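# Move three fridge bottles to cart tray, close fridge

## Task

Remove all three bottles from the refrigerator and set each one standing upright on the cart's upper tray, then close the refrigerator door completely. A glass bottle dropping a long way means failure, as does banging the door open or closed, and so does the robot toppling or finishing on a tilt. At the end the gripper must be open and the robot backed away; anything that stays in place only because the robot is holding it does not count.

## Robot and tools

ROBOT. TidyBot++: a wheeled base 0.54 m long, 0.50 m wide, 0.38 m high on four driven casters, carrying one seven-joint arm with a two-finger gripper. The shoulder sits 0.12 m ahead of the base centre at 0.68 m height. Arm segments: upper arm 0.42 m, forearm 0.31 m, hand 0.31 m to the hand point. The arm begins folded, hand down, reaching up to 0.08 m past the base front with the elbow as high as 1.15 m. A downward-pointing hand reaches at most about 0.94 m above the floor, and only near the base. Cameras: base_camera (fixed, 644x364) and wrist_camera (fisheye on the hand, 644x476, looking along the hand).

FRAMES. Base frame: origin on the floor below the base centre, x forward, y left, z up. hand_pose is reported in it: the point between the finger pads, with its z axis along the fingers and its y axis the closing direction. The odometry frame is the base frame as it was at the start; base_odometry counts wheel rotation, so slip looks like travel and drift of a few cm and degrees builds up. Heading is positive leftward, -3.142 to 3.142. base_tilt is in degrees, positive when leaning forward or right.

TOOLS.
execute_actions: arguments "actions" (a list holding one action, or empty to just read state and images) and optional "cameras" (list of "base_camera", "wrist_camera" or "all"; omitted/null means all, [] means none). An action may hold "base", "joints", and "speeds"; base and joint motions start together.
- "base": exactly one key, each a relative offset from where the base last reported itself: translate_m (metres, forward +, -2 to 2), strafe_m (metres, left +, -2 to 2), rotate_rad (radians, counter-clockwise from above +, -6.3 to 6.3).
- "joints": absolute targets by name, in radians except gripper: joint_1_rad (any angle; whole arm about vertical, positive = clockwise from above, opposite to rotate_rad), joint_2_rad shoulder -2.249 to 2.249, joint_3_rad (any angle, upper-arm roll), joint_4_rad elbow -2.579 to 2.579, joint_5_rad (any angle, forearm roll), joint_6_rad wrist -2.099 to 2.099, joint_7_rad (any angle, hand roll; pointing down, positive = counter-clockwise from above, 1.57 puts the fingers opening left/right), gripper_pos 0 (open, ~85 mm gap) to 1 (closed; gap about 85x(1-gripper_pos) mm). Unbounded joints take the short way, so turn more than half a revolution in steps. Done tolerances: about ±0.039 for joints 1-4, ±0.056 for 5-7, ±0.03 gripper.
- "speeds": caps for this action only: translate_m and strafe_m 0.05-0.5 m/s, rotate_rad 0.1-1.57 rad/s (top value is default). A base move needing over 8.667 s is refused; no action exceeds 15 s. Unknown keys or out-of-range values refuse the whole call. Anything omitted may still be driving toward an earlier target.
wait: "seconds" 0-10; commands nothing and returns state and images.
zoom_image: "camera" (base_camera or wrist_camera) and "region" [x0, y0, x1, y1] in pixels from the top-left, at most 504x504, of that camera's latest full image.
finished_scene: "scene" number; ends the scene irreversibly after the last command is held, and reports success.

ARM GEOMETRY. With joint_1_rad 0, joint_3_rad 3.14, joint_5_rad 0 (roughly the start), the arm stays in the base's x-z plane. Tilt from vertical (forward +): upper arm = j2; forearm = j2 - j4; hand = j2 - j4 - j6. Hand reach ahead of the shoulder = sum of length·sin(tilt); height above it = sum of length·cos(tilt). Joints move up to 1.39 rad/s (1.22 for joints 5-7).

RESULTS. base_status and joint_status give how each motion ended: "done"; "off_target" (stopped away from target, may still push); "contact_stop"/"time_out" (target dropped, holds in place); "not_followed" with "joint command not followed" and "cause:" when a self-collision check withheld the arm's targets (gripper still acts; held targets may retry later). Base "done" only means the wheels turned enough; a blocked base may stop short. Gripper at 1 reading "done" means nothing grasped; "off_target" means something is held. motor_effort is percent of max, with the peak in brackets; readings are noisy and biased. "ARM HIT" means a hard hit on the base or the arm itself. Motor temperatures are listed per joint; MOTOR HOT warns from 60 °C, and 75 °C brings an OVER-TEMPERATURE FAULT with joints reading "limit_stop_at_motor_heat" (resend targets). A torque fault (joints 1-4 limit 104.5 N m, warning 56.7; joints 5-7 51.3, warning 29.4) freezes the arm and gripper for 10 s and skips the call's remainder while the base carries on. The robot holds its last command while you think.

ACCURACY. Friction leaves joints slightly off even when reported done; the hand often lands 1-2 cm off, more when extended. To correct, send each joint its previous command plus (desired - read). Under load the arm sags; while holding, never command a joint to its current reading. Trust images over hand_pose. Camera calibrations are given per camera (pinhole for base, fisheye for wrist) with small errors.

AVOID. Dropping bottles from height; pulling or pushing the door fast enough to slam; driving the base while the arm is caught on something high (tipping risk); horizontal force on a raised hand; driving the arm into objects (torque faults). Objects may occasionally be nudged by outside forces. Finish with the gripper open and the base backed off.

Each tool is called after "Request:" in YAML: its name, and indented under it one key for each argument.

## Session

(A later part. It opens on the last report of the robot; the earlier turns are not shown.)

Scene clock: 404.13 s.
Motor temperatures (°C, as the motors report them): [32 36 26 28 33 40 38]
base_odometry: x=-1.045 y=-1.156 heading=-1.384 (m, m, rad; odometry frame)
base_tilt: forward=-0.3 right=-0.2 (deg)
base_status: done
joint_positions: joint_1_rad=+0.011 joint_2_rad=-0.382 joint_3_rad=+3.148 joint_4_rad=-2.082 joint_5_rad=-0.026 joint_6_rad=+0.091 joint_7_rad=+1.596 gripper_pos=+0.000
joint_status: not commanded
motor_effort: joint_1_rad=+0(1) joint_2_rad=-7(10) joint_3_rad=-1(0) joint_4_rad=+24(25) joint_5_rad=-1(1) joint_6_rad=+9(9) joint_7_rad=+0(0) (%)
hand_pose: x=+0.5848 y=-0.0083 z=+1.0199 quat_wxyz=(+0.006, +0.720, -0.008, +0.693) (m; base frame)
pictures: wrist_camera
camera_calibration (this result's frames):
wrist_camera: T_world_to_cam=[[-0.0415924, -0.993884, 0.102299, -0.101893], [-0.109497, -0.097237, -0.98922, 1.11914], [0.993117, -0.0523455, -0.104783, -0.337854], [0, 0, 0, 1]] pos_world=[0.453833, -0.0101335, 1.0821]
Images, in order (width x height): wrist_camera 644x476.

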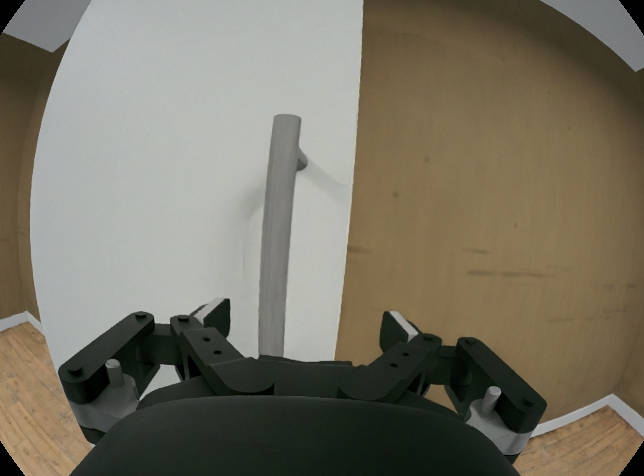

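Request:
execute_actions:
  actions:
    - {"base":{"translate_m":0.07},"speeds":{"translate_m":0.05}}
  cameras: []

Request:
execute_actions:
  actions:
    - {"joints":{"gripper_pos":1}}
  cameras: ["wrist_camera"]

Scene clock: 412.97 s.
Motor temperatures (°C, as the motors report them): [31 35 26 28 33 40 38]
base_odometry: x=-1.032 y=-1.225 heading=-1.384 (m, m, rad; odometry frame)
base_tilt: forward=-0.3 right=-0.2 (deg)
base_status: done
joint_positions: joint_1_rad=+0.011 joint_2_rad=-0.383 joint_3_rad=+3.148 joint_4_rad=-2.082 joint_5_rad=-0.026 joint_6_rad=+0.091 joint_7_rad=+1.596 gripper_pos=+0.000
joint_status: not commanded
motor_effort: joint_1_rad=-1(1) joint_2_rad=-8(10) joint_3_rad=+0(0) joint_4_rad=+24(24) joint_5_rad=-1(1) joint_6_rad=+8(9) joint_7_rad=+0(0) (%)
hand_pose: x=+0.5845 y=-0.0083 z=+1.0203 quat_wxyz=(+0.006, +0.720, -0.008, +0.694) (m; base frame)
pictures: none
No camera images: the call's "cameras" was empty. Leave "cameras" out to get every camera's image.

Scene clock: 414.07 s.
Motor temperatures (°C, as the motors report them): [31 35 26 28 33 40 38]
base_odometry: x=-1.032 y=-1.225 heading=-1.384 (m, m, rad; odometry frame)
base_tilt: forward=-0.3 right=-0.2 (deg)
base_status: not commanded
joint_positions: joint_1_rad=-0.007 joint_2_rad=-0.384 joint_3_rad=+3.125 joint_4_rad=-2.082 joint_5_rad=-0.026 joint_6_rad=+0.090 joint_7_rad=+1.596 gripper_pos=+0.834
joint_status: gripper_pos off_target (ended at +0.834, target +1.000)
motor_effort: joint_1_rad=+3(6) joint_2_rad=-7(8) joint_3_rad=+3(8) joint_4_rad=+24(24) joint_5_rad=+1(1) joint_6_rad=+9(9) joint_7_rad=+2(2) (%)
hand_pose: x=+0.5841 y=+0.0134 z=+1.0201 quat_wxyz=(-0.005, +0.720, +0.010, +0.694) (m; base frame)
pictures: wrist_camera
camera_calibration (this result's frames):
wrist_camera: T_world_to_cam=[[-0.00156723, -0.99383, 0.110905, -0.112537], [-0.104835, -0.110131, -0.988373, 1.11796], [0.994488, -0.0131758, -0.104016, -0.338048], [0, 0, 0, 1]] pos_world=[0.45321, 0.00682517, 1.08228]
Images, in order (width x height): wrist_camera 644x476.

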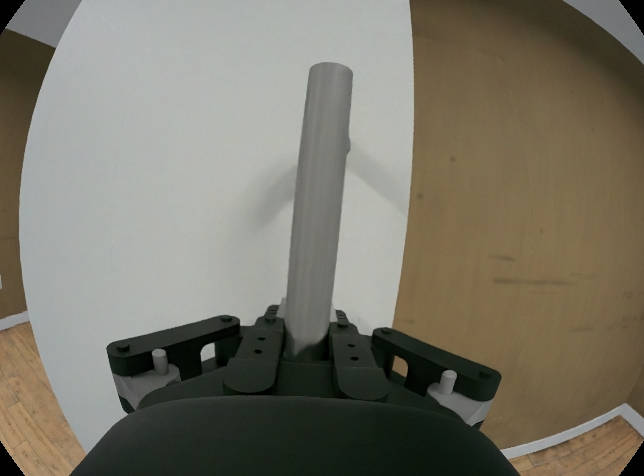

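Gripped the handle. Pull back slowly.

Request:
execute_actions:
  actions:
    - {"base":{"translate_m":-0.15},"speeds":{"translate_m":0.05}}
  cameras: ["wrist_camera"]

Scene clock: 425.07 s.
Motor temperatures (°C, as the motors report them): [31 35 26 28 33 40 38]
base_odometry: x=-1.060 y=-1.078 heading=-1.383 (m, m, rad; odometry frame)
base_tilt: forward=-0.3 right=-0.2 (deg)
base_status: done
joint_positions: joint_1_rad=-0.063 joint_2_rad=-0.351 joint_3_rad=+3.068 joint_4_rad=-2.052 joint_5_rad=-0.026 joint_6_rad=+0.080 joint_7_rad=+1.596 gripper_pos=+0.835
joint_status: not commanded
motor_effort: joint_1_rad=+12(16) joint_2_rad=-17(23) joint_3_rad=+13(19) joint_4_rad=+21(27) joint_5_rad=+1(1) joint_6_rad=+8(11) joint_7_rad=+3(3) (%)
hand_pose: x=+0.5911 y=+0.0722 z=+1.0200 quat_wxyz=(-0.036, +0.722, +0.056, +0.688) (m; base frame)
pictures: wrist_camera
camera_calibration (this result's frames):
wrist_camera: T_world_to_cam=[[0.108199, -0.985585, 0.130058, -0.139094], [-0.101996, -0.141142, -0.984721, 1.12193], [0.988883, 0.0932805, -0.115798, -0.336585], [0, 0, 0, 1]] pos_world=[0.462326, 0.0526585, 1.0839]
Images, in order (width x height): wrist_camera 644x476.

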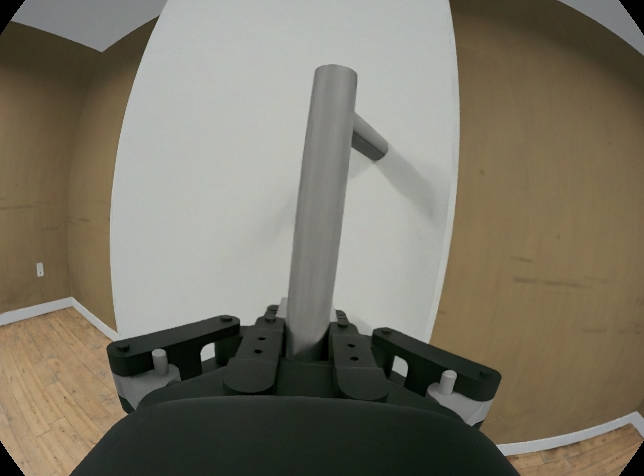

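Request:
execute_actions:
  actions:
    - {"base":{"strafe_m":0.1},"speeds":{"strafe_m":0.05}}
  cameras: []

Request:
execute_actions:
  actions:
    - {"base":{"translate_m":-0.1},"speeds":{"translate_m":0.05}}
  cameras: []

Request:
execute_actions:
  actions:
    - {"base":{"strafe_m":0.12},"speeds":{"strafe_m":0.05}}
  cameras: []

Request:
execute_actions:
  actions:
    - {"base":{"translate_m":-0.08},"speeds":{"translate_m":0.05}}
  cameras: ["wrist_camera"]

Scene clock: 439.83 s.
Motor temperatures (°C, as the motors report them): [31 35 26 28 33 40 38]
base_odometry: x=-0.962 y=-1.059 heading=-1.384 (m, m, rad; odometry frame)
base_tilt: forward=-0.3 right=-0.1 (deg)
base_status: done
joint_positions: joint_1_rad=+0.024 joint_2_rad=-0.379 joint_3_rad=+3.171 joint_4_rad=-2.067 joint_5_rad=-0.023 joint_6_rad=+0.065 joint_7_rad=+1.596 gripper_pos=+0.835
joint_status: not commanded
motor_effort: joint_1_rad=-5(12) joint_2_rad=-8(17) joint_3_rad=-6(13) joint_4_rad=+29(30) joint_5_rad=-3(4) joint_6_rad=+12(13) joint_7_rad=-3(3) (%)
hand_pose: x=+0.5860 y=-0.0264 z=+1.0200 quat_wxyz=(+0.015, +0.725, -0.022, +0.688) (m; base frame)
pictures: none
No camera images: the call's "cameras" was empty. Leave "cameras" out to get every camera's image.

Scene clock: 442.43 s.
Motor temperatures (°C, as the motors report them): [31 35 26 28 33 40 38]
base_odometry: x=-0.980 y=-0.961 heading=-1.384 (m, m, rad; odometry frame)
base_tilt: forward=-0.3 right=-0.2 (deg)
base_status: done
joint_positions: joint_1_rad=-0.047 joint_2_rad=-0.344 joint_3_rad=+3.086 joint_4_rad=-2.040 joint_5_rad=-0.023 joint_6_rad=+0.066 joint_7_rad=+1.596 gripper_pos=+0.835
joint_status: not commanded
motor_effort: joint_1_rad=+9(13) joint_2_rad=-17(20) joint_3_rad=+10(15) joint_4_rad=+20(27) joint_5_rad=+0(1) joint_6_rad=+7(11) joint_7_rad=+3(3) (%)
hand_pose: x=+0.5961 y=+0.0547 z=+1.0199 quat_wxyz=(-0.026, +0.726, +0.043, +0.685) (m; base frame)
pictures: none
No camera images: the call's "cameras" was empty. Leave "cameras" out to get every camera's image.

Scene clock: 445.33 s.
Motor temperatures (°C, as the motors report them): [31 35 26 28 33 40 38]
base_odometry: x=-0.862 y=-0.938 heading=-1.384 (m, m, rad; odometry frame)
base_tilt: forward=-0.3 right=-0.1 (deg)
base_status: done
joint_positions: joint_1_rad=+0.040 joint_2_rad=-0.405 joint_3_rad=+3.186 joint_4_rad=-2.080 joint_5_rad=-0.020 joint_6_rad=+0.053 joint_7_rad=+1.596 gripper_pos=+0.835
joint_status: not commanded
motor_effort: joint_1_rad=-9(13) joint_2_rad=-3(17) joint_3_rad=-9(14) joint_4_rad=+31(33) joint_5_rad=-4(5) joint_6_rad=+13(15) joint_7_rad=-3(4) (%)
hand_pose: x=+0.5754 y=-0.0422 z=+1.0198 quat_wxyz=(+0.024, +0.724, -0.034, +0.688) (m; base frame)
pictures: none
No camera images: the call's "cameras" was empty. Leave "cameras" out to get every camera's image.

Scene clock: 447.43 s.
Motor temperatures (°C, as the motors report them): [31 35 26 28 33 40 38]
base_odometry: x=-0.877 y=-0.860 heading=-1.384 (m, m, rad; odometry frame)
base_tilt: forward=-0.3 right=-0.2 (deg)
base_status: done
joint_positions: joint_1_rad=-0.030 joint_2_rad=-0.334 joint_3_rad=+3.103 joint_4_rad=-2.035 joint_5_rad=-0.020 joint_6_rad=+0.072 joint_7_rad=+1.596 gripper_pos=+0.835
joint_status: not commanded
motor_effort: joint_1_rad=+6(10) joint_2_rad=-19(21) joint_3_rad=+7(11) joint_4_rad=+19(29) joint_5_rad=+1(4) joint_6_rad=+6(12) joint_7_rad=+2(3) (%)
hand_pose: x=+0.6017 y=+0.0376 z=+1.0201 quat_wxyz=(-0.016, +0.727, +0.030, +0.686) (m; base frame)
pictures: wrist_camera
camera_calibration (this result's frames):
wrist_camera: T_world_to_cam=[[0.0454567, -0.991309, 0.123448, -0.129686], [-0.119491, -0.128084, -0.984539, 1.1281], [0.991794, 0.0300029, -0.124275, -0.334541], [0, 0, 0, 1]] pos_world=[0.47249, 0.0259697, 1.08509]
Images, in order (width x height): wrist_camera 644x476.

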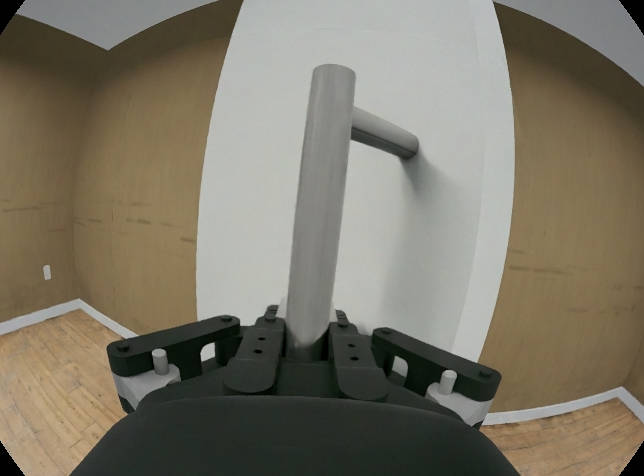

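Request:
execute_actions:
  actions:
    - {"base":{"strafe_m":0.15},"speeds":{"strafe_m":0.05}}
  cameras: []

Request:
execute_actions:
  actions:
    - {"base":{"translate_m":-0.08},"speeds":{"translate_m":0.05}}
  cameras: []

Request:
execute_actions:
  actions:
    - {"base":{"strafe_m":0.15},"speeds":{"strafe_m":0.05}}
  cameras: []

Request:
execute_actions:
  actions:
    - {"base":{"translate_m":-0.05},"speeds":{"translate_m":0.05}}
  cameras: ["wrist_camera"]

Scene clock: 470.80 s.
Motor temperatures (°C, as the motors report them): [31 34 26 28 33 40 38]
base_odometry: x=-0.730 y=-0.832 heading=-1.384 (m, m, rad; odometry frame)
base_tilt: forward=-0.3 right=-0.1 (deg)
base_status: done
joint_positions: joint_1_rad=+0.037 joint_2_rad=-0.427 joint_3_rad=+3.181 joint_4_rad=-2.092 joint_5_rad=-0.020 joint_6_rad=+0.042 joint_7_rad=+1.596 gripper_pos=+0.835
joint_status: not commanded
motor_effort: joint_1_rad=-9(12) joint_2_rad=+1(20) joint_3_rad=-9(13) joint_4_rad=+30(35) joint_5_rad=-4(4) joint_6_rad=+13(16) joint_7_rad=-2(2) (%)
hand_pose: x=+0.5677 y=-0.0370 z=+1.0192 quat_wxyz=(+0.021, +0.725, -0.030, +0.688) (m; base frame)
pictures: none
No camera images: the call's "cameras" was empty. Leave "cameras" out to get every camera's image.

Scene clock: 472.93 s.
Motor temperatures (°C, as the motors report them): [31 34 26 28 33 40 38]
base_odometry: x=-0.744 y=-0.754 heading=-1.384 (m, m, rad; odometry frame)
base_tilt: forward=-0.3 right=-0.2 (deg)
base_status: done
joint_positions: joint_1_rad=-0.019 joint_2_rad=-0.276 joint_3_rad=+3.119 joint_4_rad=-2.000 joint_5_rad=-0.020 joint_6_rad=+0.095 joint_7_rad=+1.596 gripper_pos=+0.835
joint_status: not commanded
motor_effort: joint_1_rad=+6(7) joint_2_rad=-31(33) joint_3_rad=+6(8) joint_4_rad=+11(29) joint_5_rad=-1(4) joint_6_rad=+2(12) joint_7_rad=+2(2) (%)
hand_pose: x=+0.6250 y=+0.0236 z=+1.0205 quat_wxyz=(-0.009, +0.727, +0.018, +0.686) (m; base frame)
pictures: none
No camera images: the call's "cameras" was empty. Leave "cameras" out to get every camera's image.

Scene clock: 476.50 s.
Motor temperatures (°C, as the motors report them): [31 34 26 28 33 40 38]
base_odometry: x=-0.597 y=-0.726 heading=-1.384 (m, m, rad; odometry frame)
base_tilt: forward=-0.3 right=-0.2 (deg)
base_status: done
joint_positions: joint_1_rad=-0.010 joint_2_rad=-0.320 joint_3_rad=+3.138 joint_4_rad=-2.032 joint_5_rad=-0.020 joint_6_rad=+0.089 joint_7_rad=+1.596 gripper_pos=+0.835
joint_status: not commanded
motor_effort: joint_1_rad=-3(6) joint_2_rad=-20(32) joint_3_rad=-3(5) joint_4_rad=+23(24) joint_5_rad=+0(0) joint_6_rad=+9(9) joint_7_rad=+1(1) (%)
hand_pose: x=+0.6088 y=+0.0076 z=+1.0203 quat_wxyz=(-0.002, +0.726, +0.007, +0.688) (m; base frame)
pictures: none
No camera images: the call's "cameras" was empty. Leave "cameras" out to get every camera's image.

Scene clock: 479.57 s.
Motor temperatures (°C, as the motors report them): [31 34 26 28 33 40 38]
base_odometry: x=-0.606 y=-0.680 heading=-1.385 (m, m, rad; odometry frame)
base_tilt: forward=-0.2 right=-0.2 (deg)
base_status: translate_m time_out (by the wheels' count: -0.047 of -0.050)
joint_positions: joint_1_rad=-0.010 joint_2_rad=-0.231 joint_3_rad=+3.139 joint_4_rad=-1.972 joint_5_rad=-0.020 joint_6_rad=+0.115 joint_7_rad=+1.596 gripper_pos=+0.835
joint_status: not commanded
motor_effort: joint_1_rad=-2(4) joint_2_rad=-42(44) joint_3_rad=-4(5) joint_4_rad=+9(22) joint_5_rad=+0(0) joint_6_rad=+1(8) joint_7_rad=+1(1) (%)
hand_pose: x=+0.6431 y=+0.0077 z=+1.0213 quat_wxyz=(-0.001, +0.726, +0.006, +0.688) (m; base frame)
pictures: wrist_camera
camera_calibration (this result's frames):
wrist_camera: T_world_to_cam=[[-0.00929162, -0.993718, 0.11153, -0.113943], [-0.122585, -0.109562, -0.986392, 1.13407], [0.992415, -0.0228371, -0.120797, -0.378178], [0, 0, 0, 1]] pos_world=[0.513271, 0.00238722, 1.08567]
Images, in order (width x height): wrist_camera 644x476.

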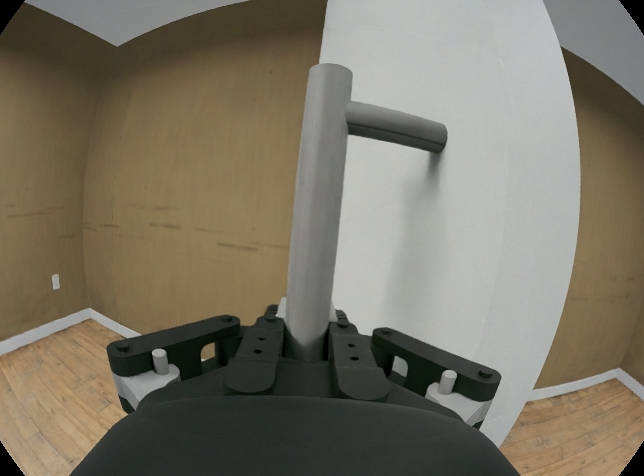

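Request:
execute_actions:
  actions:
    - {"joints":{"gripper_pos":0}}
  cameras: []

Request:
execute_actions:
  actions:
    - {"base":{"translate_m":-0.25},"speeds":{"translate_m":0.1}}
  cameras: []

Request:
execute_actions:
  actions:
    - {"base":{"strafe_m":-0.35},"speeds":{"strafe_m":0.2}}

Scene clock: 489.10 s.
Motor temperatures (°C, as the motors report them): [31 35 26 28 33 39 38]
base_odometry: x=-0.606 y=-0.678 heading=-1.385 (m, m, rad; odometry frame)
base_tilt: forward=-0.3 right=-0.1 (deg)
base_status: not commanded
joint_positions: joint_1_rad=-0.010 joint_2_rad=-0.393 joint_3_rad=+3.139 joint_4_rad=-2.059 joint_5_rad=-0.020 joint_6_rad=+0.089 joint_7_rad=+1.596 gripper_pos=+0.000
joint_status: all done
motor_effort: joint_1_rad=-1(2) joint_2_rad=-7(40) joint_3_rad=+0(3) joint_4_rad=+24(25) joint_5_rad=-1(0) joint_6_rad=+9(9) joint_7_rad=+0(1) (%)
hand_pose: x=+0.5821 y=+0.0071 z=+1.0387 quat_wxyz=(-0.001, +0.709, +0.006, +0.705) (m; base frame)
pictures: none
No camera images: the call's "cameras" was empty. Leave "cameras" out to get every camera's image.

Scene clock: 492.17 s.
Motor temperatures (°C, as the motors report them): [31 34 26 28 33 39 38]
base_odometry: x=-0.653 y=-0.433 heading=-1.384 (m, m, rad; odometry frame)
base_tilt: forward=-0.3 right=-0.1 (deg)
base_status: done
joint_positions: joint_1_rad=-0.010 joint_2_rad=-0.387 joint_3_rad=+3.139 joint_4_rad=-2.059 joint_5_rad=-0.020 joint_6_rad=+0.088 joint_7_rad=+1.596 gripper_pos=+0.000
joint_status: not commanded
motor_effort: joint_1_rad=+0(1) joint_2_rad=-8(10) joint_3_rad=+0(0) joint_4_rad=+23(24) joint_5_rad=-1(2) joint_6_rad=+8(9) joint_7_rad=+0(0) (%)
hand_pose: x=+0.5840 y=+0.0072 z=+1.0362 quat_wxyz=(-0.001, +0.711, +0.006, +0.703) (m; base frame)
pictures: none
No camera images: the call's "cameras" was empty. Leave "cameras" out to get every camera's image.

Scene clock: 494.70 s.
Motor temperatures (°C, as the motors report them): [31 34 26 28 33 39 38]
base_odometry: x=-0.997 y=-0.497 heading=-1.384 (m, m, rad; odometry frame)
base_tilt: forward=-0.3 right=-0.2 (deg)
base_status: done
joint_positions: joint_1_rad=-0.010 joint_2_rad=-0.387 joint_3_rad=+3.139 joint_4_rad=-2.059 joint_5_rad=-0.020 joint_6_rad=+0.088 joint_7_rad=+1.596 gripper_pos=+0.000
joint_status: not commanded
motor_effort: joint_1_rad=+0(2) joint_2_rad=-8(8) joint_3_rad=+0(3) joint_4_rad=+24(24) joint_5_rad=-2(1) joint_6_rad=+9(9) joint_7_rad=+0(1) (%)
hand_pose: x=+0.5840 y=+0.0072 z=+1.0361 quat_wxyz=(-0.001, +0.711, +0.006, +0.703) (m; base frame)
pictures: base_camera, wrist_camera
camera_calibration (this result's frames):
wrist_camera: T_world_to_cam=[[-0.0135903, -0.993744, 0.110856, -0.113437], [-0.0804369, -0.10942, -0.990736, 1.12132], [0.996667, -0.0223813, -0.0784466, -0.364072], [0, 0, 0, 1]] pos_world=[0.451512, 0.00181992, 1.09495]
Images, in order (width x height): base_camera 644x364, wrist_camera 644x476.

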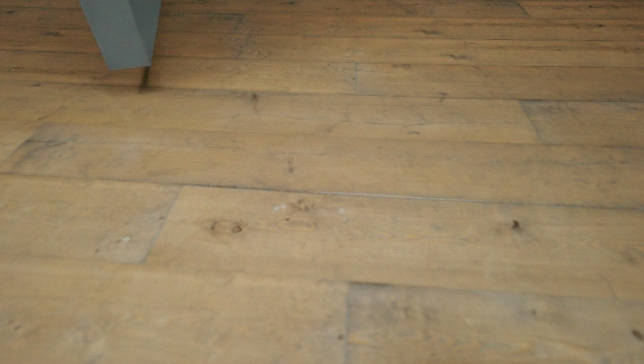

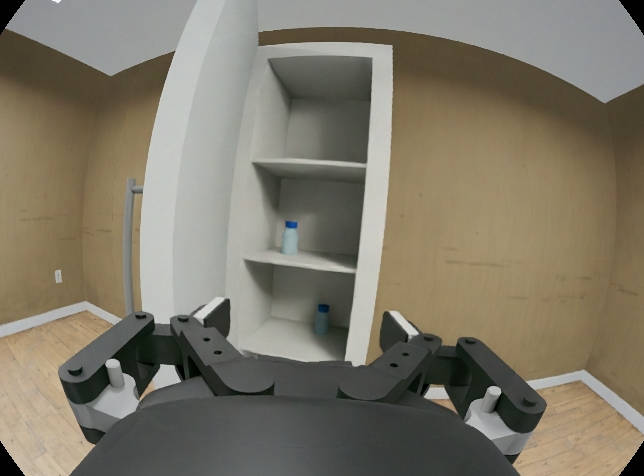

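Request:
execute_actions:
  actions:
    - {"joints":{"joint_1_rad":0,"joint_2_rad":1.108,"joint_4_rad":-1.62,"joint_6_rad":1.22,"gripper_pos":1}}
  cameras: []

Request:
execute_actions:
  actions:
    - {"base":{"strafe_m":0.1},"speeds":{"strafe_m":0.1}}
  cameras: []

Request:
execute_actions:
  actions:
    - {"base":{"translate_m":0.3},"speeds":{"translate_m":0.15}}

Scene clock: 521.70 s.
Motor temperatures (°C, as the motors report them): [31 34 26 28 33 39 38]
base_odometry: x=-0.997 y=-0.497 heading=-1.384 (m, m, rad; odometry frame)
base_tilt: forward=-0.3 right=-0.2 (deg)
base_status: not commanded
joint_positions: joint_1_rad=-0.010 joint_2_rad=+1.106 joint_3_rad=+3.139 joint_4_rad=-1.649 joint_5_rad=-0.020 joint_6_rad=+1.187 joint_7_rad=+1.596 gripper_pos=+0.999
joint_status: all done
motor_effort: joint_1_rad=+0(1) joint_2_rad=-41(42) joint_3_rad=-2(2) joint_4_rad=+13(24) joint_5_rad=-1(0) joint_6_rad=+9(9) joint_7_rad=+1(0) (%)
hand_pose: x=+0.9249 y=+0.0051 z=+0.5802 quat_wxyz=(+0.008, +0.706, +0.003, +0.708) (m; base frame)
pictures: none
No camera images: the call's "cameras" was empty. Leave "cameras" out to get every camera's image.

Scene clock: 523.27 s.
Motor temperatures (°C, as the motors report them): [31 34 26 28 33 39 38]
base_odometry: x=-0.899 y=-0.479 heading=-1.384 (m, m, rad; odometry frame)
base_tilt: forward=-0.2 right=-0.1 (deg)
base_status: done
joint_positions: joint_1_rad=-0.005 joint_2_rad=+1.106 joint_3_rad=+3.139 joint_4_rad=-1.649 joint_5_rad=-0.020 joint_6_rad=+1.188 joint_7_rad=+1.596 gripper_pos=+0.999
joint_status: not commanded
motor_effort: joint_1_rad=+0(5) joint_2_rad=-42(42) joint_3_rad=-1(3) joint_4_rad=+13(13) joint_5_rad=-1(0) joint_6_rad=+9(9) joint_7_rad=+0(0) (%)
hand_pose: x=+0.9250 y=+0.0010 z=+0.5808 quat_wxyz=(+0.010, +0.706, +0.001, +0.709) (m; base frame)
pictures: none
No camera images: the call's "cameras" was empty. Leave "cameras" out to get every camera's image.

Scene clock: 525.93 s.
Motor temperatures (°C, as the motors report them): [31 34 26 28 33 40 38]
base_odometry: x=-0.843 y=-0.774 heading=-1.385 (m, m, rad; odometry frame)
base_tilt: forward=-0.3 right=-0.2 (deg)
base_status: done
joint_positions: joint_1_rad=-0.005 joint_2_rad=+1.106 joint_3_rad=+3.139 joint_4_rad=-1.643 joint_5_rad=-0.020 joint_6_rad=+1.189 joint_7_rad=+1.596 gripper_pos=+0.999
joint_status: not commanded
motor_effort: joint_1_rad=-1(1) joint_2_rad=-41(43) joint_3_rad=-1(2) joint_4_rad=+13(14) joint_5_rad=-1(1) joint_6_rad=+9(9) joint_7_rad=+0(0) (%)
hand_pose: x=+0.9266 y=+0.0010 z=+0.5834 quat_wxyz=(+0.010, +0.703, +0.001, +0.711) (m; base frame)
pictures: base_camera, wrist_camera
camera_calibration (this result's frames):
wrist_camera: T_world_to_cam=[[-0.0392551, -0.992157, 0.118671, -0.0455311], [-0.0604743, -0.116186, -0.991385, 0.681573], [0.997398, -0.0460934, -0.0554392, -0.755237], [0, 0, 0, 1]] pos_world=[0.792702, -0.000796456, 0.639234]
Images, in order (width x height): base_camera 644x364, wrist_camera 644x476.

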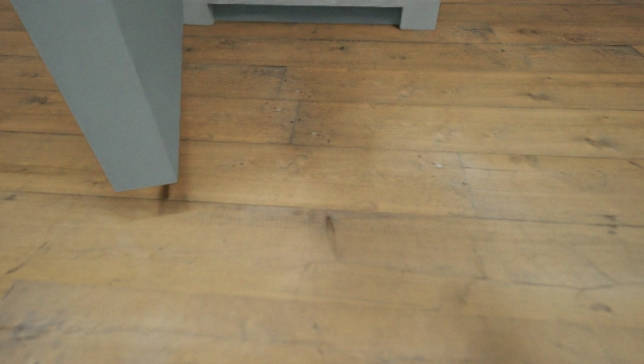

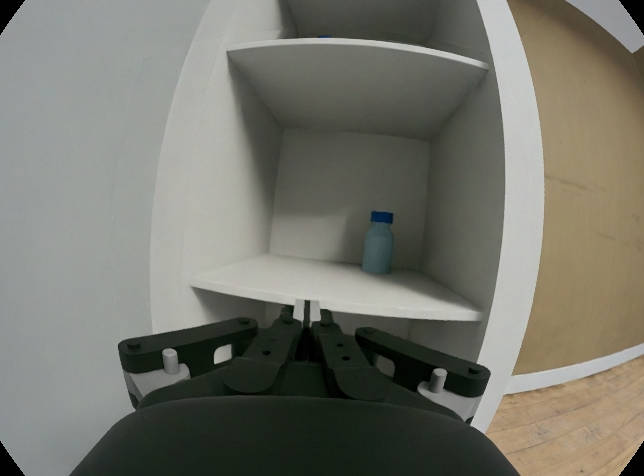

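Request:
execute_actions:
  actions:
    - {"base":{"strafe_m":-0.16},"speeds":{"strafe_m":0.1},"joints":{"gripper_pos":0}}
  cameras: []

Request:
execute_actions:
  actions:
    - {"base":{"translate_m":0.3},"speeds":{"translate_m":0.1}}

Scene clock: 545.33 s.
Motor temperatures (°C, as the motors report them): [31 35 26 28 33 40 38]
base_odometry: x=-1.000 y=-0.804 heading=-1.384 (m, m, rad; odometry frame)
base_tilt: forward=-0.2 right=-0.2 (deg)
base_status: done
joint_positions: joint_1_rad=-0.003 joint_2_rad=+1.106 joint_3_rad=+3.139 joint_4_rad=-1.643 joint_5_rad=-0.020 joint_6_rad=+1.189 joint_7_rad=+1.596 gripper_pos=+0.000
joint_status: all done
motor_effort: joint_1_rad=+0(5) joint_2_rad=-42(43) joint_3_rad=-1(3) joint_4_rad=+13(13) joint_5_rad=-1(2) joint_6_rad=+9(9) joint_7_rad=+0(0) (%)
hand_pose: x=+0.9266 y=-0.0010 z=+0.5834 quat_wxyz=(+0.011, +0.703, +0.000, +0.711) (m; base frame)
pictures: none
No camera images: the call's "cameras" was empty. Leave "cameras" out to get every camera's image.

Scene clock: 548.90 s.
Motor temperatures (°C, as the motors report them): [31 35 26 28 33 40 38]
base_odometry: x=-0.945 y=-1.099 heading=-1.385 (m, m, rad; odometry frame)
base_tilt: forward=-0.3 right=-0.2 (deg)
base_status: done
joint_positions: joint_1_rad=-0.003 joint_2_rad=+1.106 joint_3_rad=+3.139 joint_4_rad=-1.642 joint_5_rad=-0.020 joint_6_rad=+1.190 joint_7_rad=+1.596 gripper_pos=+0.000
joint_status: not commanded
motor_effort: joint_1_rad=-1(2) joint_2_rad=-42(44) joint_3_rad=-2(2) joint_4_rad=+13(14) joint_5_rad=-1(1) joint_6_rad=+9(9) joint_7_rad=+0(0) (%)
hand_pose: x=+0.9270 y=-0.0010 z=+0.5843 quat_wxyz=(+0.011, +0.702, +0.000, +0.712) (m; base frame)
pictures: base_camera, wrist_camera
camera_calibration (this result's frames):
wrist_camera: T_world_to_cam=[[-0.042039, -0.992054, 0.118581, -0.0449924], [-0.0584034, -0.116043, -0.991526, 0.680351], [0.997408, -0.0486082, -0.053061, -0.757092], [0, 0, 0, 1]] pos_world=[0.792972, -0.00248575, 0.639749]
Images, in order (width x height): base_camera 644x364, wrist_camera 644x476.

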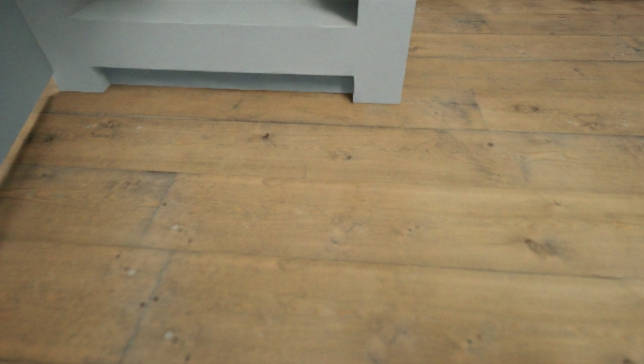

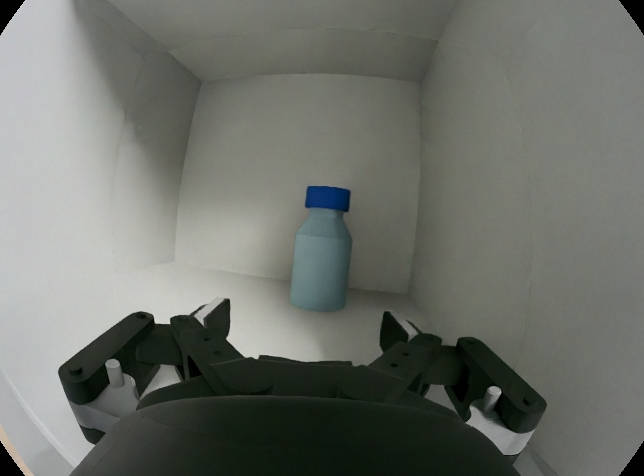

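Request:
execute_actions:
  actions:
    - {"base":{"strafe_m":-0.015},"speeds":{"strafe_m":0.05}}
  cameras: []

Request:
execute_actions:
  actions:
    - {"base":{"translate_m":0.15},"speeds":{"translate_m":0.07}}
  cameras: ["wrist_camera"]

Scene clock: 556.63 s.
Motor temperatures (°C, as the motors report them): [31 35 26 28 33 40 38]
base_odometry: x=-0.960 y=-1.102 heading=-1.384 (m, m, rad; odometry frame)
base_tilt: forward=-0.3 right=-0.2 (deg)
base_status: done
joint_positions: joint_1_rad=-0.002 joint_2_rad=+1.106 joint_3_rad=+3.139 joint_4_rad=-1.642 joint_5_rad=-0.020 joint_6_rad=+1.190 joint_7_rad=+1.596 gripper_pos=+0.000
joint_status: not commanded
motor_effort: joint_1_rad=-1(4) joint_2_rad=-41(43) joint_3_rad=-2(3) joint_4_rad=+13(13) joint_5_rad=-1(2) joint_6_rad=+9(9) joint_7_rad=+0(0) (%)
hand_pose: x=+0.9270 y=-0.0012 z=+0.5843 quat_wxyz=(+0.011, +0.702, +0.000, +0.712) (m; base frame)
pictures: none
No camera images: the call's "cameras" was empty. Leave "cameras" out to get every camera's image.

Scene clock: 559.30 s.
Motor temperatures (°C, as the motors report them): [31 35 26 28 33 40 38]
base_odometry: x=-0.932 y=-1.249 heading=-1.385 (m, m, rad; odometry frame)
base_tilt: forward=-0.3 right=-0.1 (deg)
base_status: done
joint_positions: joint_1_rad=-0.002 joint_2_rad=+1.106 joint_3_rad=+3.139 joint_4_rad=-1.641 joint_5_rad=-0.020 joint_6_rad=+1.191 joint_7_rad=+1.596 gripper_pos=+0.000
joint_status: not commanded
motor_effort: joint_1_rad=+0(4) joint_2_rad=-41(44) joint_3_rad=-1(2) joint_4_rad=+13(14) joint_5_rad=-1(2) joint_6_rad=+9(9) joint_7_rad=+0(1) (%)
hand_pose: x=+0.9271 y=-0.0012 z=+0.5845 quat_wxyz=(+0.011, +0.702, +0.000, +0.712) (m; base frame)
pictures: wrist_camera
camera_calibration (this result's frames):
wrist_camera: T_world_to_cam=[[-0.0422854, -0.992047, 0.118552, -0.0448924], [-0.057624, -0.116039, -0.991572, 0.679913], [0.997442, -0.0487604, -0.052259, -0.757705], [0, 0, 0, 1]] pos_world=[0.793048, -0.00258502, 0.639908]
Images, in order (width x height): wrist_camera 644x476.

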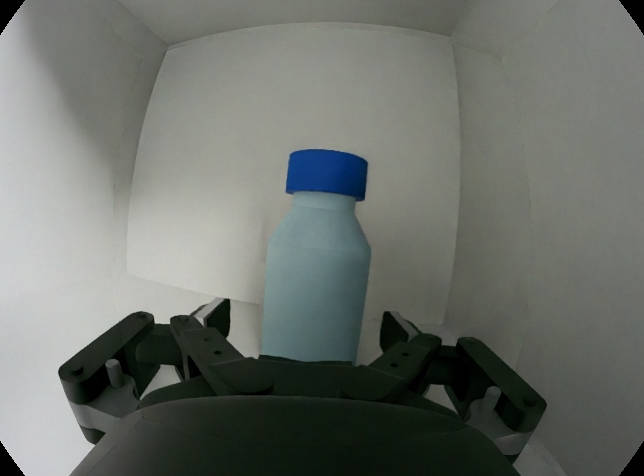

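Request:
execute_actions:
  actions:
    - {"base":{"translate_m":0.055},"speeds":{"translate_m":0.05}}
  cameras: ["wrist_camera"]

Scene clock: 566.13 s.
Motor temperatures (°C, as the motors report them): [31 35 26 28 33 40 38]
base_odometry: x=-0.922 y=-1.303 heading=-1.385 (m, m, rad; odometry frame)
base_tilt: forward=-0.3 right=-0.2 (deg)
base_status: done
joint_positions: joint_1_rad=-0.002 joint_2_rad=+1.106 joint_3_rad=+3.139 joint_4_rad=-1.641 joint_5_rad=-0.020 joint_6_rad=+1.191 joint_7_rad=+1.596 gripper_pos=+0.000
joint_status: not commanded
motor_effort: joint_1_rad=-1(4) joint_2_rad=-41(43) joint_3_rad=-2(3) joint_4_rad=+13(14) joint_5_rad=-1(0) joint_6_rad=+9(9) joint_7_rad=+0(1) (%)
hand_pose: x=+0.9272 y=-0.0012 z=+0.5846 quat_wxyz=(+0.011, +0.702, +0.000, +0.712) (m; base frame)
pictures: wrist_camera
camera_calibration (this result's frames):
wrist_camera: T_world_to_cam=[[-0.0423182, -0.992047, 0.11854, -0.0448654], [-0.0573552, -0.116038, -0.991587, 0.679793], [0.997457, -0.0487611, -0.0519885, -0.757945], [0, 0, 0, 1]] pos_world=[0.793109, -0.00258498, 0.639988]
Images, in order (width x height): wrist_camera 644x476.

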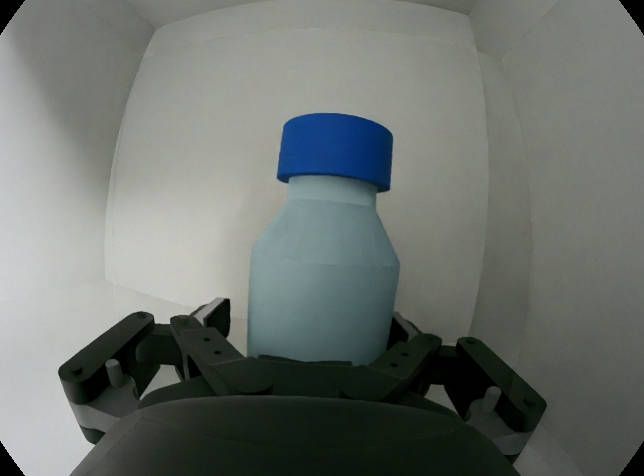

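Request:
execute_actions:
  actions:
    - {"joints":{"gripper_pos":1}}
  cameras: []

Request:
execute_actions:
  actions:
    - {"joints":{"joint_2_rad":1.06,"joint_6_rad":1.15}}
  cameras: ["wrist_camera"]

Scene clock: 575.87 s.
Motor temperatures (°C, as the motors report them): [31 36 26 28 33 40 38]
base_odometry: x=-0.922 y=-1.303 heading=-1.385 (m, m, rad; odometry frame)
base_tilt: forward=-0.2 right=-0.2 (deg)
base_status: not commanded
joint_positions: joint_1_rad=-0.002 joint_2_rad=+1.106 joint_3_rad=+3.139 joint_4_rad=-1.641 joint_5_rad=-0.020 joint_6_rad=+1.191 joint_7_rad=+1.596 gripper_pos=+0.236
joint_status: gripper_pos off_target (ended at +0.236, target +1.000)
motor_effort: joint_1_rad=+0(4) joint_2_rad=-41(41) joint_3_rad=-1(3) joint_4_rad=+13(13) joint_5_rad=-2(1) joint_6_rad=+8(9) joint_7_rad=+1(1) (%)
hand_pose: x=+0.9272 y=-0.0012 z=+0.5847 quat_wxyz=(+0.011, +0.702, +0.000, +0.712) (m; base frame)
pictures: none
No camera images: the call's "cameras" was empty. Leave "cameras" out to get every camera's image.

Scene clock: 576.63 s.
Motor temperatures (°C, as the motors report them): [31 36 26 28 33 40 38]
base_odometry: x=-0.922 y=-1.303 heading=-1.385 (m, m, rad; odometry frame)
base_tilt: forward=-0.3 right=-0.2 (deg)
base_status: not commanded
joint_positions: joint_1_rad=-0.002 joint_2_rad=+1.094 joint_3_rad=+3.139 joint_4_rad=-1.641 joint_5_rad=-0.020 joint_6_rad=+1.162 joint_7_rad=+1.596 gripper_pos=+0.236
joint_status: all done
motor_effort: joint_1_rad=-1(0) joint_2_rad=-45(46) joint_3_rad=-2(2) joint_4_rad=+16(16) joint_5_rad=-1(1) joint_6_rad=+11(12) joint_7_rad=+0(1) (%)
hand_pose: x=+0.9284 y=-0.0011 z=+0.5854 quat_wxyz=(+0.010, +0.708, +0.000, +0.706) (m; base frame)
pictures: wrist_camera
camera_calibration (this result's frames):
wrist_camera: T_world_to_cam=[[-0.0401042, -0.99211, 0.118783, -0.0470416], [-0.0736658, -0.11562, -0.990558, 0.695177], [0.996476, -0.0484758, -0.0684477, -0.748556], [0, 0, 0, 1]] pos_world=[0.795243, -0.00258131, 0.642964]
Images, in order (width x height): wrist_camera 644x476.

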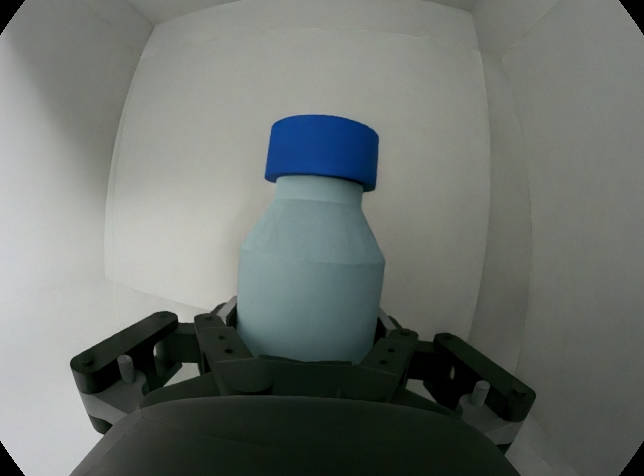

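Lift a bit more, back out, then carry pose.

Request:
execute_actions:
  actions:
    - {"joints":{"joint_2_rad":1.02,"joint_6_rad":1.11}}
  cameras: []

Request:
execute_actions:
  actions:
    - {"base":{"translate_m":-0.6},"speeds":{"translate_m":0.12}}
  cameras: []

Request:
execute_actions:
  actions:
    - {"joints":{"joint_1_rad":0,"joint_2_rad":-0.385,"joint_4_rad":-2.06,"joint_6_rad":0.10}}
  cameras: []

Scene clock: 589.40 s.
Motor temperatures (°C, as the motors report them): [31 36 26 28 33 40 38]
base_odometry: x=-0.922 y=-1.303 heading=-1.385 (m, m, rad; odometry frame)
base_tilt: forward=-0.3 right=-0.2 (deg)
base_status: not commanded
joint_positions: joint_1_rad=-0.002 joint_2_rad=+1.055 joint_3_rad=+3.139 joint_4_rad=-1.641 joint_5_rad=-0.020 joint_6_rad=+1.116 joint_7_rad=+1.596 gripper_pos=+0.236
joint_status: all done
motor_effort: joint_1_rad=+0(1) joint_2_rad=-46(49) joint_3_rad=-2(2) joint_4_rad=+17(17) joint_5_rad=-1(1) joint_6_rad=+12(13) joint_7_rad=+0(1) (%)
hand_pose: x=+0.9317 y=-0.0009 z=+0.6028 quat_wxyz=(+0.010, +0.710, +0.000, +0.704) (m; base frame)
pictures: none
No camera images: the call's "cameras" was empty. Leave "cameras" out to get every camera's image.

Scene clock: 595.00 s.
Motor temperatures (°C, as the motors report them): [31 37 26 28 33 40 38]
base_odometry: x=-1.033 y=-0.714 heading=-1.386 (m, m, rad; odometry frame)
base_tilt: forward=-0.3 right=-0.2 (deg)
base_status: done
joint_positions: joint_1_rad=-0.002 joint_2_rad=+1.055 joint_3_rad=+3.139 joint_4_rad=-1.641 joint_5_rad=-0.020 joint_6_rad=+1.116 joint_7_rad=+1.596 gripper_pos=+0.236
joint_status: not commanded
motor_effort: joint_1_rad=+0(3) joint_2_rad=-47(48) joint_3_rad=-2(3) joint_4_rad=+17(18) joint_5_rad=-1(1) joint_6_rad=+12(13) joint_7_rad=+0(0) (%)
hand_pose: x=+0.9317 y=-0.0009 z=+0.6028 quat_wxyz=(+0.010, +0.711, +0.000, +0.704) (m; base frame)
pictures: none
No camera images: the call's "cameras" was empty. Leave "cameras" out to get every camera's image.

Scene clock: 597.67 s.
Motor temperatures (°C, as the motors report them): [31 37 26 28 33 40 38]
base_odometry: x=-1.033 y=-0.714 heading=-1.386 (m, m, rad; odometry frame)
base_tilt: forward=-0.3 right=-0.2 (deg)
base_status: not commanded
joint_positions: joint_1_rad=-0.002 joint_2_rad=-0.365 joint_3_rad=+3.139 joint_4_rad=-2.057 joint_5_rad=-0.020 joint_6_rad=+0.108 joint_7_rad=+1.596 gripper_pos=+0.236
joint_status: all done
motor_effort: joint_1_rad=-1(0) joint_2_rad=-11(49) joint_3_rad=+0(2) joint_4_rad=+29(29) joint_5_rad=-2(1) joint_6_rad=+12(13) joint_7_rad=+0(0) (%)
hand_pose: x=+0.5919 y=+0.0034 z=+1.0329 quat_wxyz=(+0.001, +0.712, +0.004, +0.703) (m; base frame)
pictures: none
No camera images: the call's "cameras" was empty. Leave "cameras" out to get every camera's image.

Request:
execute_actions:
  actions:
    - {"base":{"rotate_rad":-1.7},"speeds":{"rotate_rad":0.6}}

Scene clock: 606.90 s.
Motor temperatures (°C, as the motors report them): [31 36 26 28 33 40 38]
base_odometry: x=-1.033 y=-0.714 heading=-3.085 (m, m, rad; odometry frame)
base_tilt: forward=-0.4 right=-0.2 (deg)
base_status: done
joint_positions: joint_1_rad=-0.002 joint_2_rad=-0.365 joint_3_rad=+3.139 joint_4_rad=-2.057 joint_5_rad=-0.020 joint_6_rad=+0.107 joint_7_rad=+1.596 gripper_pos=+0.236
joint_status: not commanded
motor_effort: joint_1_rad=+0(1) joint_2_rad=-11(11) joint_3_rad=+0(2) joint_4_rad=+28(28) joint_5_rad=-1(1) joint_6_rad=+12(12) joint_7_rad=+0(0) (%)
hand_pose: x=+0.5919 y=+0.0033 z=+1.0326 quat_wxyz=(+0.001, +0.712, +0.003, +0.702) (m; base frame)
pictures: base_camera, wrist_camera
camera_calibration (this result's frames):
wrist_camera: T_world_to_cam=[[-0.0217097, -0.993602, 0.110831, -0.111909], [-0.0829252, -0.108685, -0.990611, 1.11936], [0.996319, -0.0306965, -0.0800351, -0.370478], [0, 0, 0, 1]] pos_world=[0.459508, -0.000907436, 1.0916]
Images, in order (width x height): base_camera 644x364, wrist_camera 644x476.

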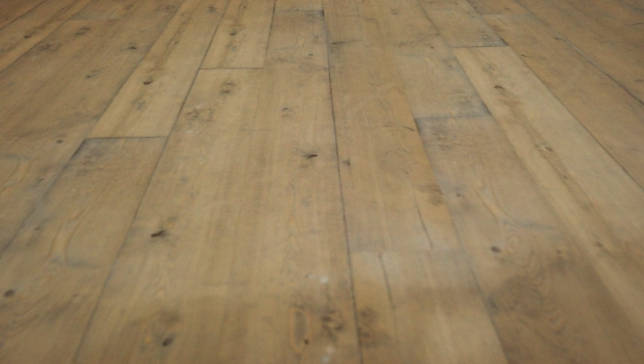

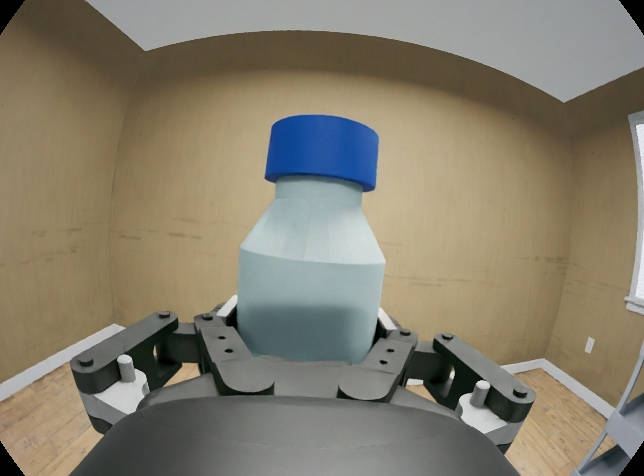

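Cart at far right.

Request:
execute_actions:
  actions:
    - {"base":{"rotate_rad":-1.1},"speeds":{"rotate_rad":0.6}}

Scene clock: 620.73 s.
Motor temperatures (°C, as the motors report them): [31 36 26 28 33 40 38]
base_odometry: x=-1.033 y=-0.714 heading=+2.098 (m, m, rad; odometry frame)
base_tilt: forward=-0.4 right=-0.1 (deg)
base_status: done
joint_positions: joint_1_rad=-0.002 joint_2_rad=-0.365 joint_3_rad=+3.139 joint_4_rad=-2.057 joint_5_rad=-0.020 joint_6_rad=+0.107 joint_7_rad=+1.596 gripper_pos=+0.236
joint_status: not commanded
motor_effort: joint_1_rad=-1(2) joint_2_rad=-11(11) joint_3_rad=+0(3) joint_4_rad=+28(29) joint_5_rad=-1(2) joint_6_rad=+12(12) joint_7_rad=+0(0) (%)
hand_pose: x=+0.5919 y=+0.0034 z=+1.0326 quat_wxyz=(+0.001, +0.712, +0.003, +0.702) (m; base frame)
pictures: base_camera, wrist_camera
camera_calibration (this result's frames):
wrist_camera: T_world_to_cam=[[-0.0216094, -0.9936, 0.110869, -0.111947], [-0.0829135, -0.108732, -0.990607, 1.11935], [0.996322, -0.030599, -0.0800332, -0.370479], [0, 0, 0, 1]] pos_world=[0.459507, -0.000857239, 1.0916]
Images, in order (width x height): base_camera 644x364, wrist_camera 644x476.

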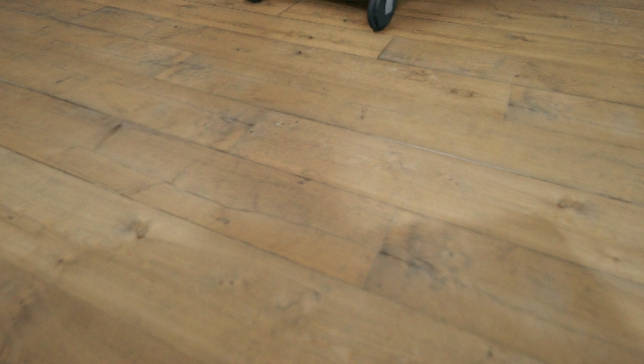

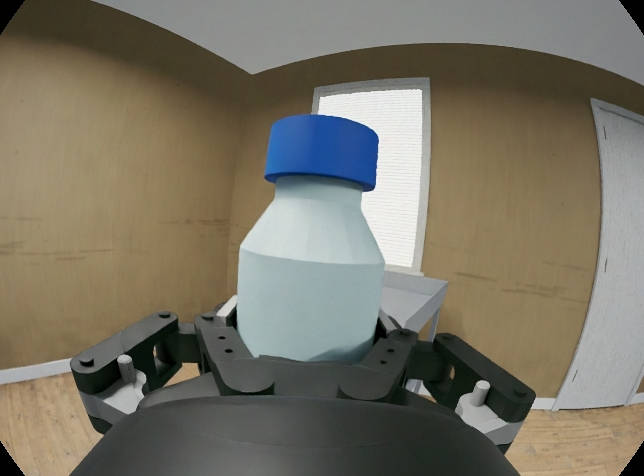

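Request:
execute_actions:
  actions:
    - {"base":{"translate_m":0.4},"speeds":{"translate_m":0.3}}
  cameras: ["base_camera"]

Scene clock: 630.70 s.
Motor temperatures (°C, as the motors report them): [31 36 26 28 33 40 38]
base_odometry: x=-1.234 y=-0.368 heading=+2.097 (m, m, rad; odometry frame)
base_tilt: forward=-0.3 right=-0.2 (deg)
base_status: done
joint_positions: joint_1_rad=-0.002 joint_2_rad=-0.366 joint_3_rad=+3.139 joint_4_rad=-2.059 joint_5_rad=-0.020 joint_6_rad=+0.106 joint_7_rad=+1.596 gripper_pos=+0.236
joint_status: not commanded
motor_effort: joint_1_rad=-1(1) joint_2_rad=-11(14) joint_3_rad=+0(0) joint_4_rad=+28(29) joint_5_rad=-2(1) joint_6_rad=+12(12) joint_7_rad=+0(0) (%)
hand_pose: x=+0.5916 y=+0.0034 z=+1.0315 quat_wxyz=(+0.001, +0.713, +0.003, +0.701) (m; base frame)
pictures: base_camera
Images, in order (width x height): base_camera 644x364.

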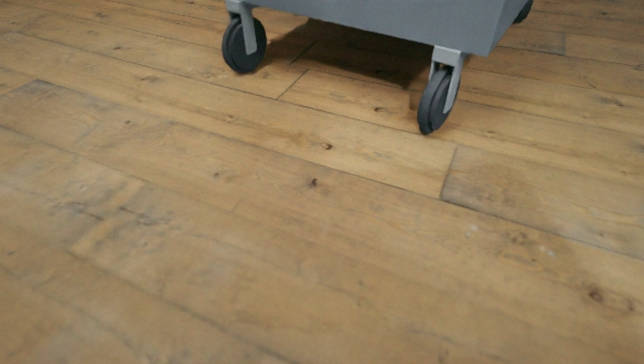

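Request:
execute_actions:
  actions:
    - {"base":{"rotate_rad":-0.72},"speeds":{"rotate_rad":0.6}}
  cameras: []

Request:
execute_actions:
  actions:
    - {"base":{"strafe_m":0.48},"speeds":{"strafe_m":0.3}}
  cameras: []

Request:
execute_actions:
  actions:
    - {"base":{"translate_m":0.1},"speeds":{"translate_m":0.2}}
  cameras: ["base_camera"]

Scene clock: 651.00 s.
Motor temperatures (°C, as the motors report them): [31 35 26 28 33 40 38]
base_odometry: x=-1.234 y=-0.368 heading=+1.378 (m, m, rad; odometry frame)
base_tilt: forward=-0.3 right=-0.2 (deg)
base_status: done
joint_positions: joint_1_rad=-0.002 joint_2_rad=-0.366 joint_3_rad=+3.139 joint_4_rad=-2.059 joint_5_rad=-0.020 joint_6_rad=+0.106 joint_7_rad=+1.596 gripper_pos=+0.236
joint_status: not commanded
motor_effort: joint_1_rad=+0(1) joint_2_rad=-11(12) joint_3_rad=+0(2) joint_4_rad=+28(29) joint_5_rad=-1(0) joint_6_rad=+12(12) joint_7_rad=+0(0) (%)
hand_pose: x=+0.5916 y=+0.0033 z=+1.0314 quat_wxyz=(+0.001, +0.713, +0.003, +0.701) (m; base frame)
pictures: none
No camera images: the call's "cameras" was empty. Leave "cameras" out to get every camera's image.

Scene clock: 653.57 s.
Motor temperatures (°C, as the motors report them): [31 35 26 28 33 40 38]
base_odometry: x=-1.705 y=-0.275 heading=+1.377 (m, m, rad; odometry frame)
base_tilt: forward=-0.3 right=-0.1 (deg)
base_status: done
joint_positions: joint_1_rad=-0.002 joint_2_rad=-0.366 joint_3_rad=+3.139 joint_4_rad=-2.059 joint_5_rad=-0.020 joint_6_rad=+0.106 joint_7_rad=+1.596 gripper_pos=+0.236
joint_status: not commanded
motor_effort: joint_1_rad=-1(2) joint_2_rad=-11(12) joint_3_rad=+0(2) joint_4_rad=+28(29) joint_5_rad=-1(1) joint_6_rad=+12(13) joint_7_rad=+0(0) (%)
hand_pose: x=+0.5916 y=+0.0033 z=+1.0314 quat_wxyz=(+0.001, +0.713, +0.003, +0.701) (m; base frame)
pictures: none
No camera images: the call's "cameras" was empty. Leave "cameras" out to get every camera's image.

Scene clock: 654.83 s.
Motor temperatures (°C, as the motors report them): [31 35 26 28 33 40 38]
base_odometry: x=-1.686 y=-0.177 heading=+1.377 (m, m, rad; odometry frame)
base_tilt: forward=-0.3 right=-0.2 (deg)
base_status: done
joint_positions: joint_1_rad=-0.002 joint_2_rad=-0.364 joint_3_rad=+3.139 joint_4_rad=-2.060 joint_5_rad=-0.020 joint_6_rad=+0.105 joint_7_rad=+1.596 gripper_pos=+0.236
joint_status: not commanded
motor_effort: joint_1_rad=-1(1) joint_2_rad=-12(13) joint_3_rad=+0(0) joint_4_rad=+28(30) joint_5_rad=-1(1) joint_6_rad=+12(13) joint_7_rad=+0(0) (%)
hand_pose: x=+0.5923 y=+0.0033 z=+1.0296 quat_wxyz=(+0.001, +0.714, +0.003, +0.700) (m; base frame)
pictures: base_camera
Images, in order (width x height): base_camera 644x364.

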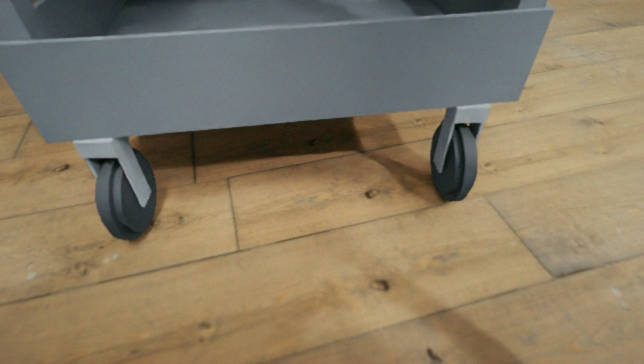

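Request:
execute_actions:
  actions:
    - {"joints":{"joint_2_rad":0.5,"joint_4_rad":-1.255,"joint_6_rad":0.3}}

Scene clock: 667.23 s.
Motor temperatures (°C, as the motors report them): [31 35 26 28 33 40 38]
base_odometry: x=-1.686 y=-0.177 heading=+1.377 (m, m, rad; odometry frame)
base_tilt: forward=-0.3 right=-0.2 (deg)
base_status: not commanded
joint_positions: joint_1_rad=-0.002 joint_2_rad=+0.532 joint_3_rad=+3.139 joint_4_rad=-1.308 joint_5_rad=-0.020 joint_6_rad=+0.243 joint_7_rad=+1.596 gripper_pos=+0.236
joint_status: joint_4_rad off_target (ended at -1.308, target -1.255); joint_6_rad off_target (ended at +0.243, target +0.300); the others done
motor_effort: joint_1_rad=+0(0) joint_2_rad=-43(45) joint_3_rad=-1(1) joint_4_rad=+28(28) joint_5_rad=-1(1) joint_6_rad=+12(13) joint_7_rad=+0(0) (%)
hand_pose: x=+0.9465 y=+0.0033 z=+0.9529 quat_wxyz=(+0.002, +0.716, +0.002, +0.698) (m; base frame)
pictures: base_camera, wrist_camera
camera_calibration (this result's frames):
wrist_camera: T_world_to_cam=[[-0.0232315, -0.993732, 0.109345, -0.0925194], [-0.0952301, -0.106677, -0.989723, 1.08062], [0.995184, -0.0334056, -0.092155, -0.717536], [0, 0, 0, 1]] pos_world=[0.814839, -0.000631336, 1.01351]
Images, in order (width x height): base_camera 644x364, wrist_camera 644x476.

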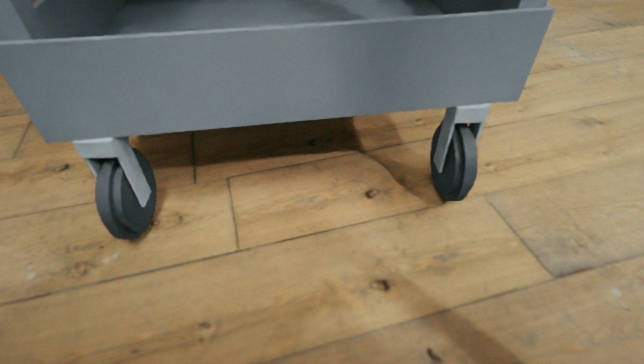

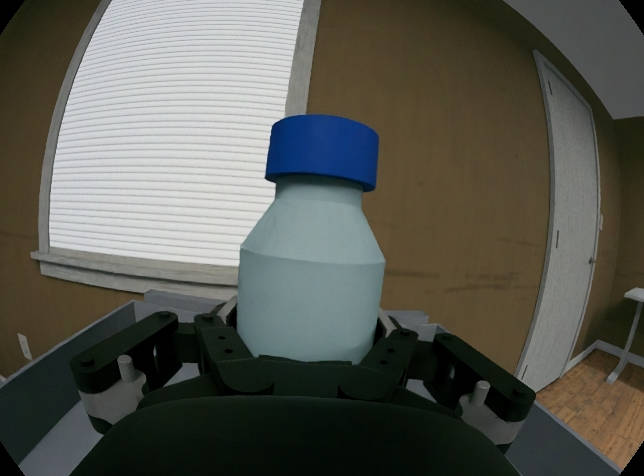

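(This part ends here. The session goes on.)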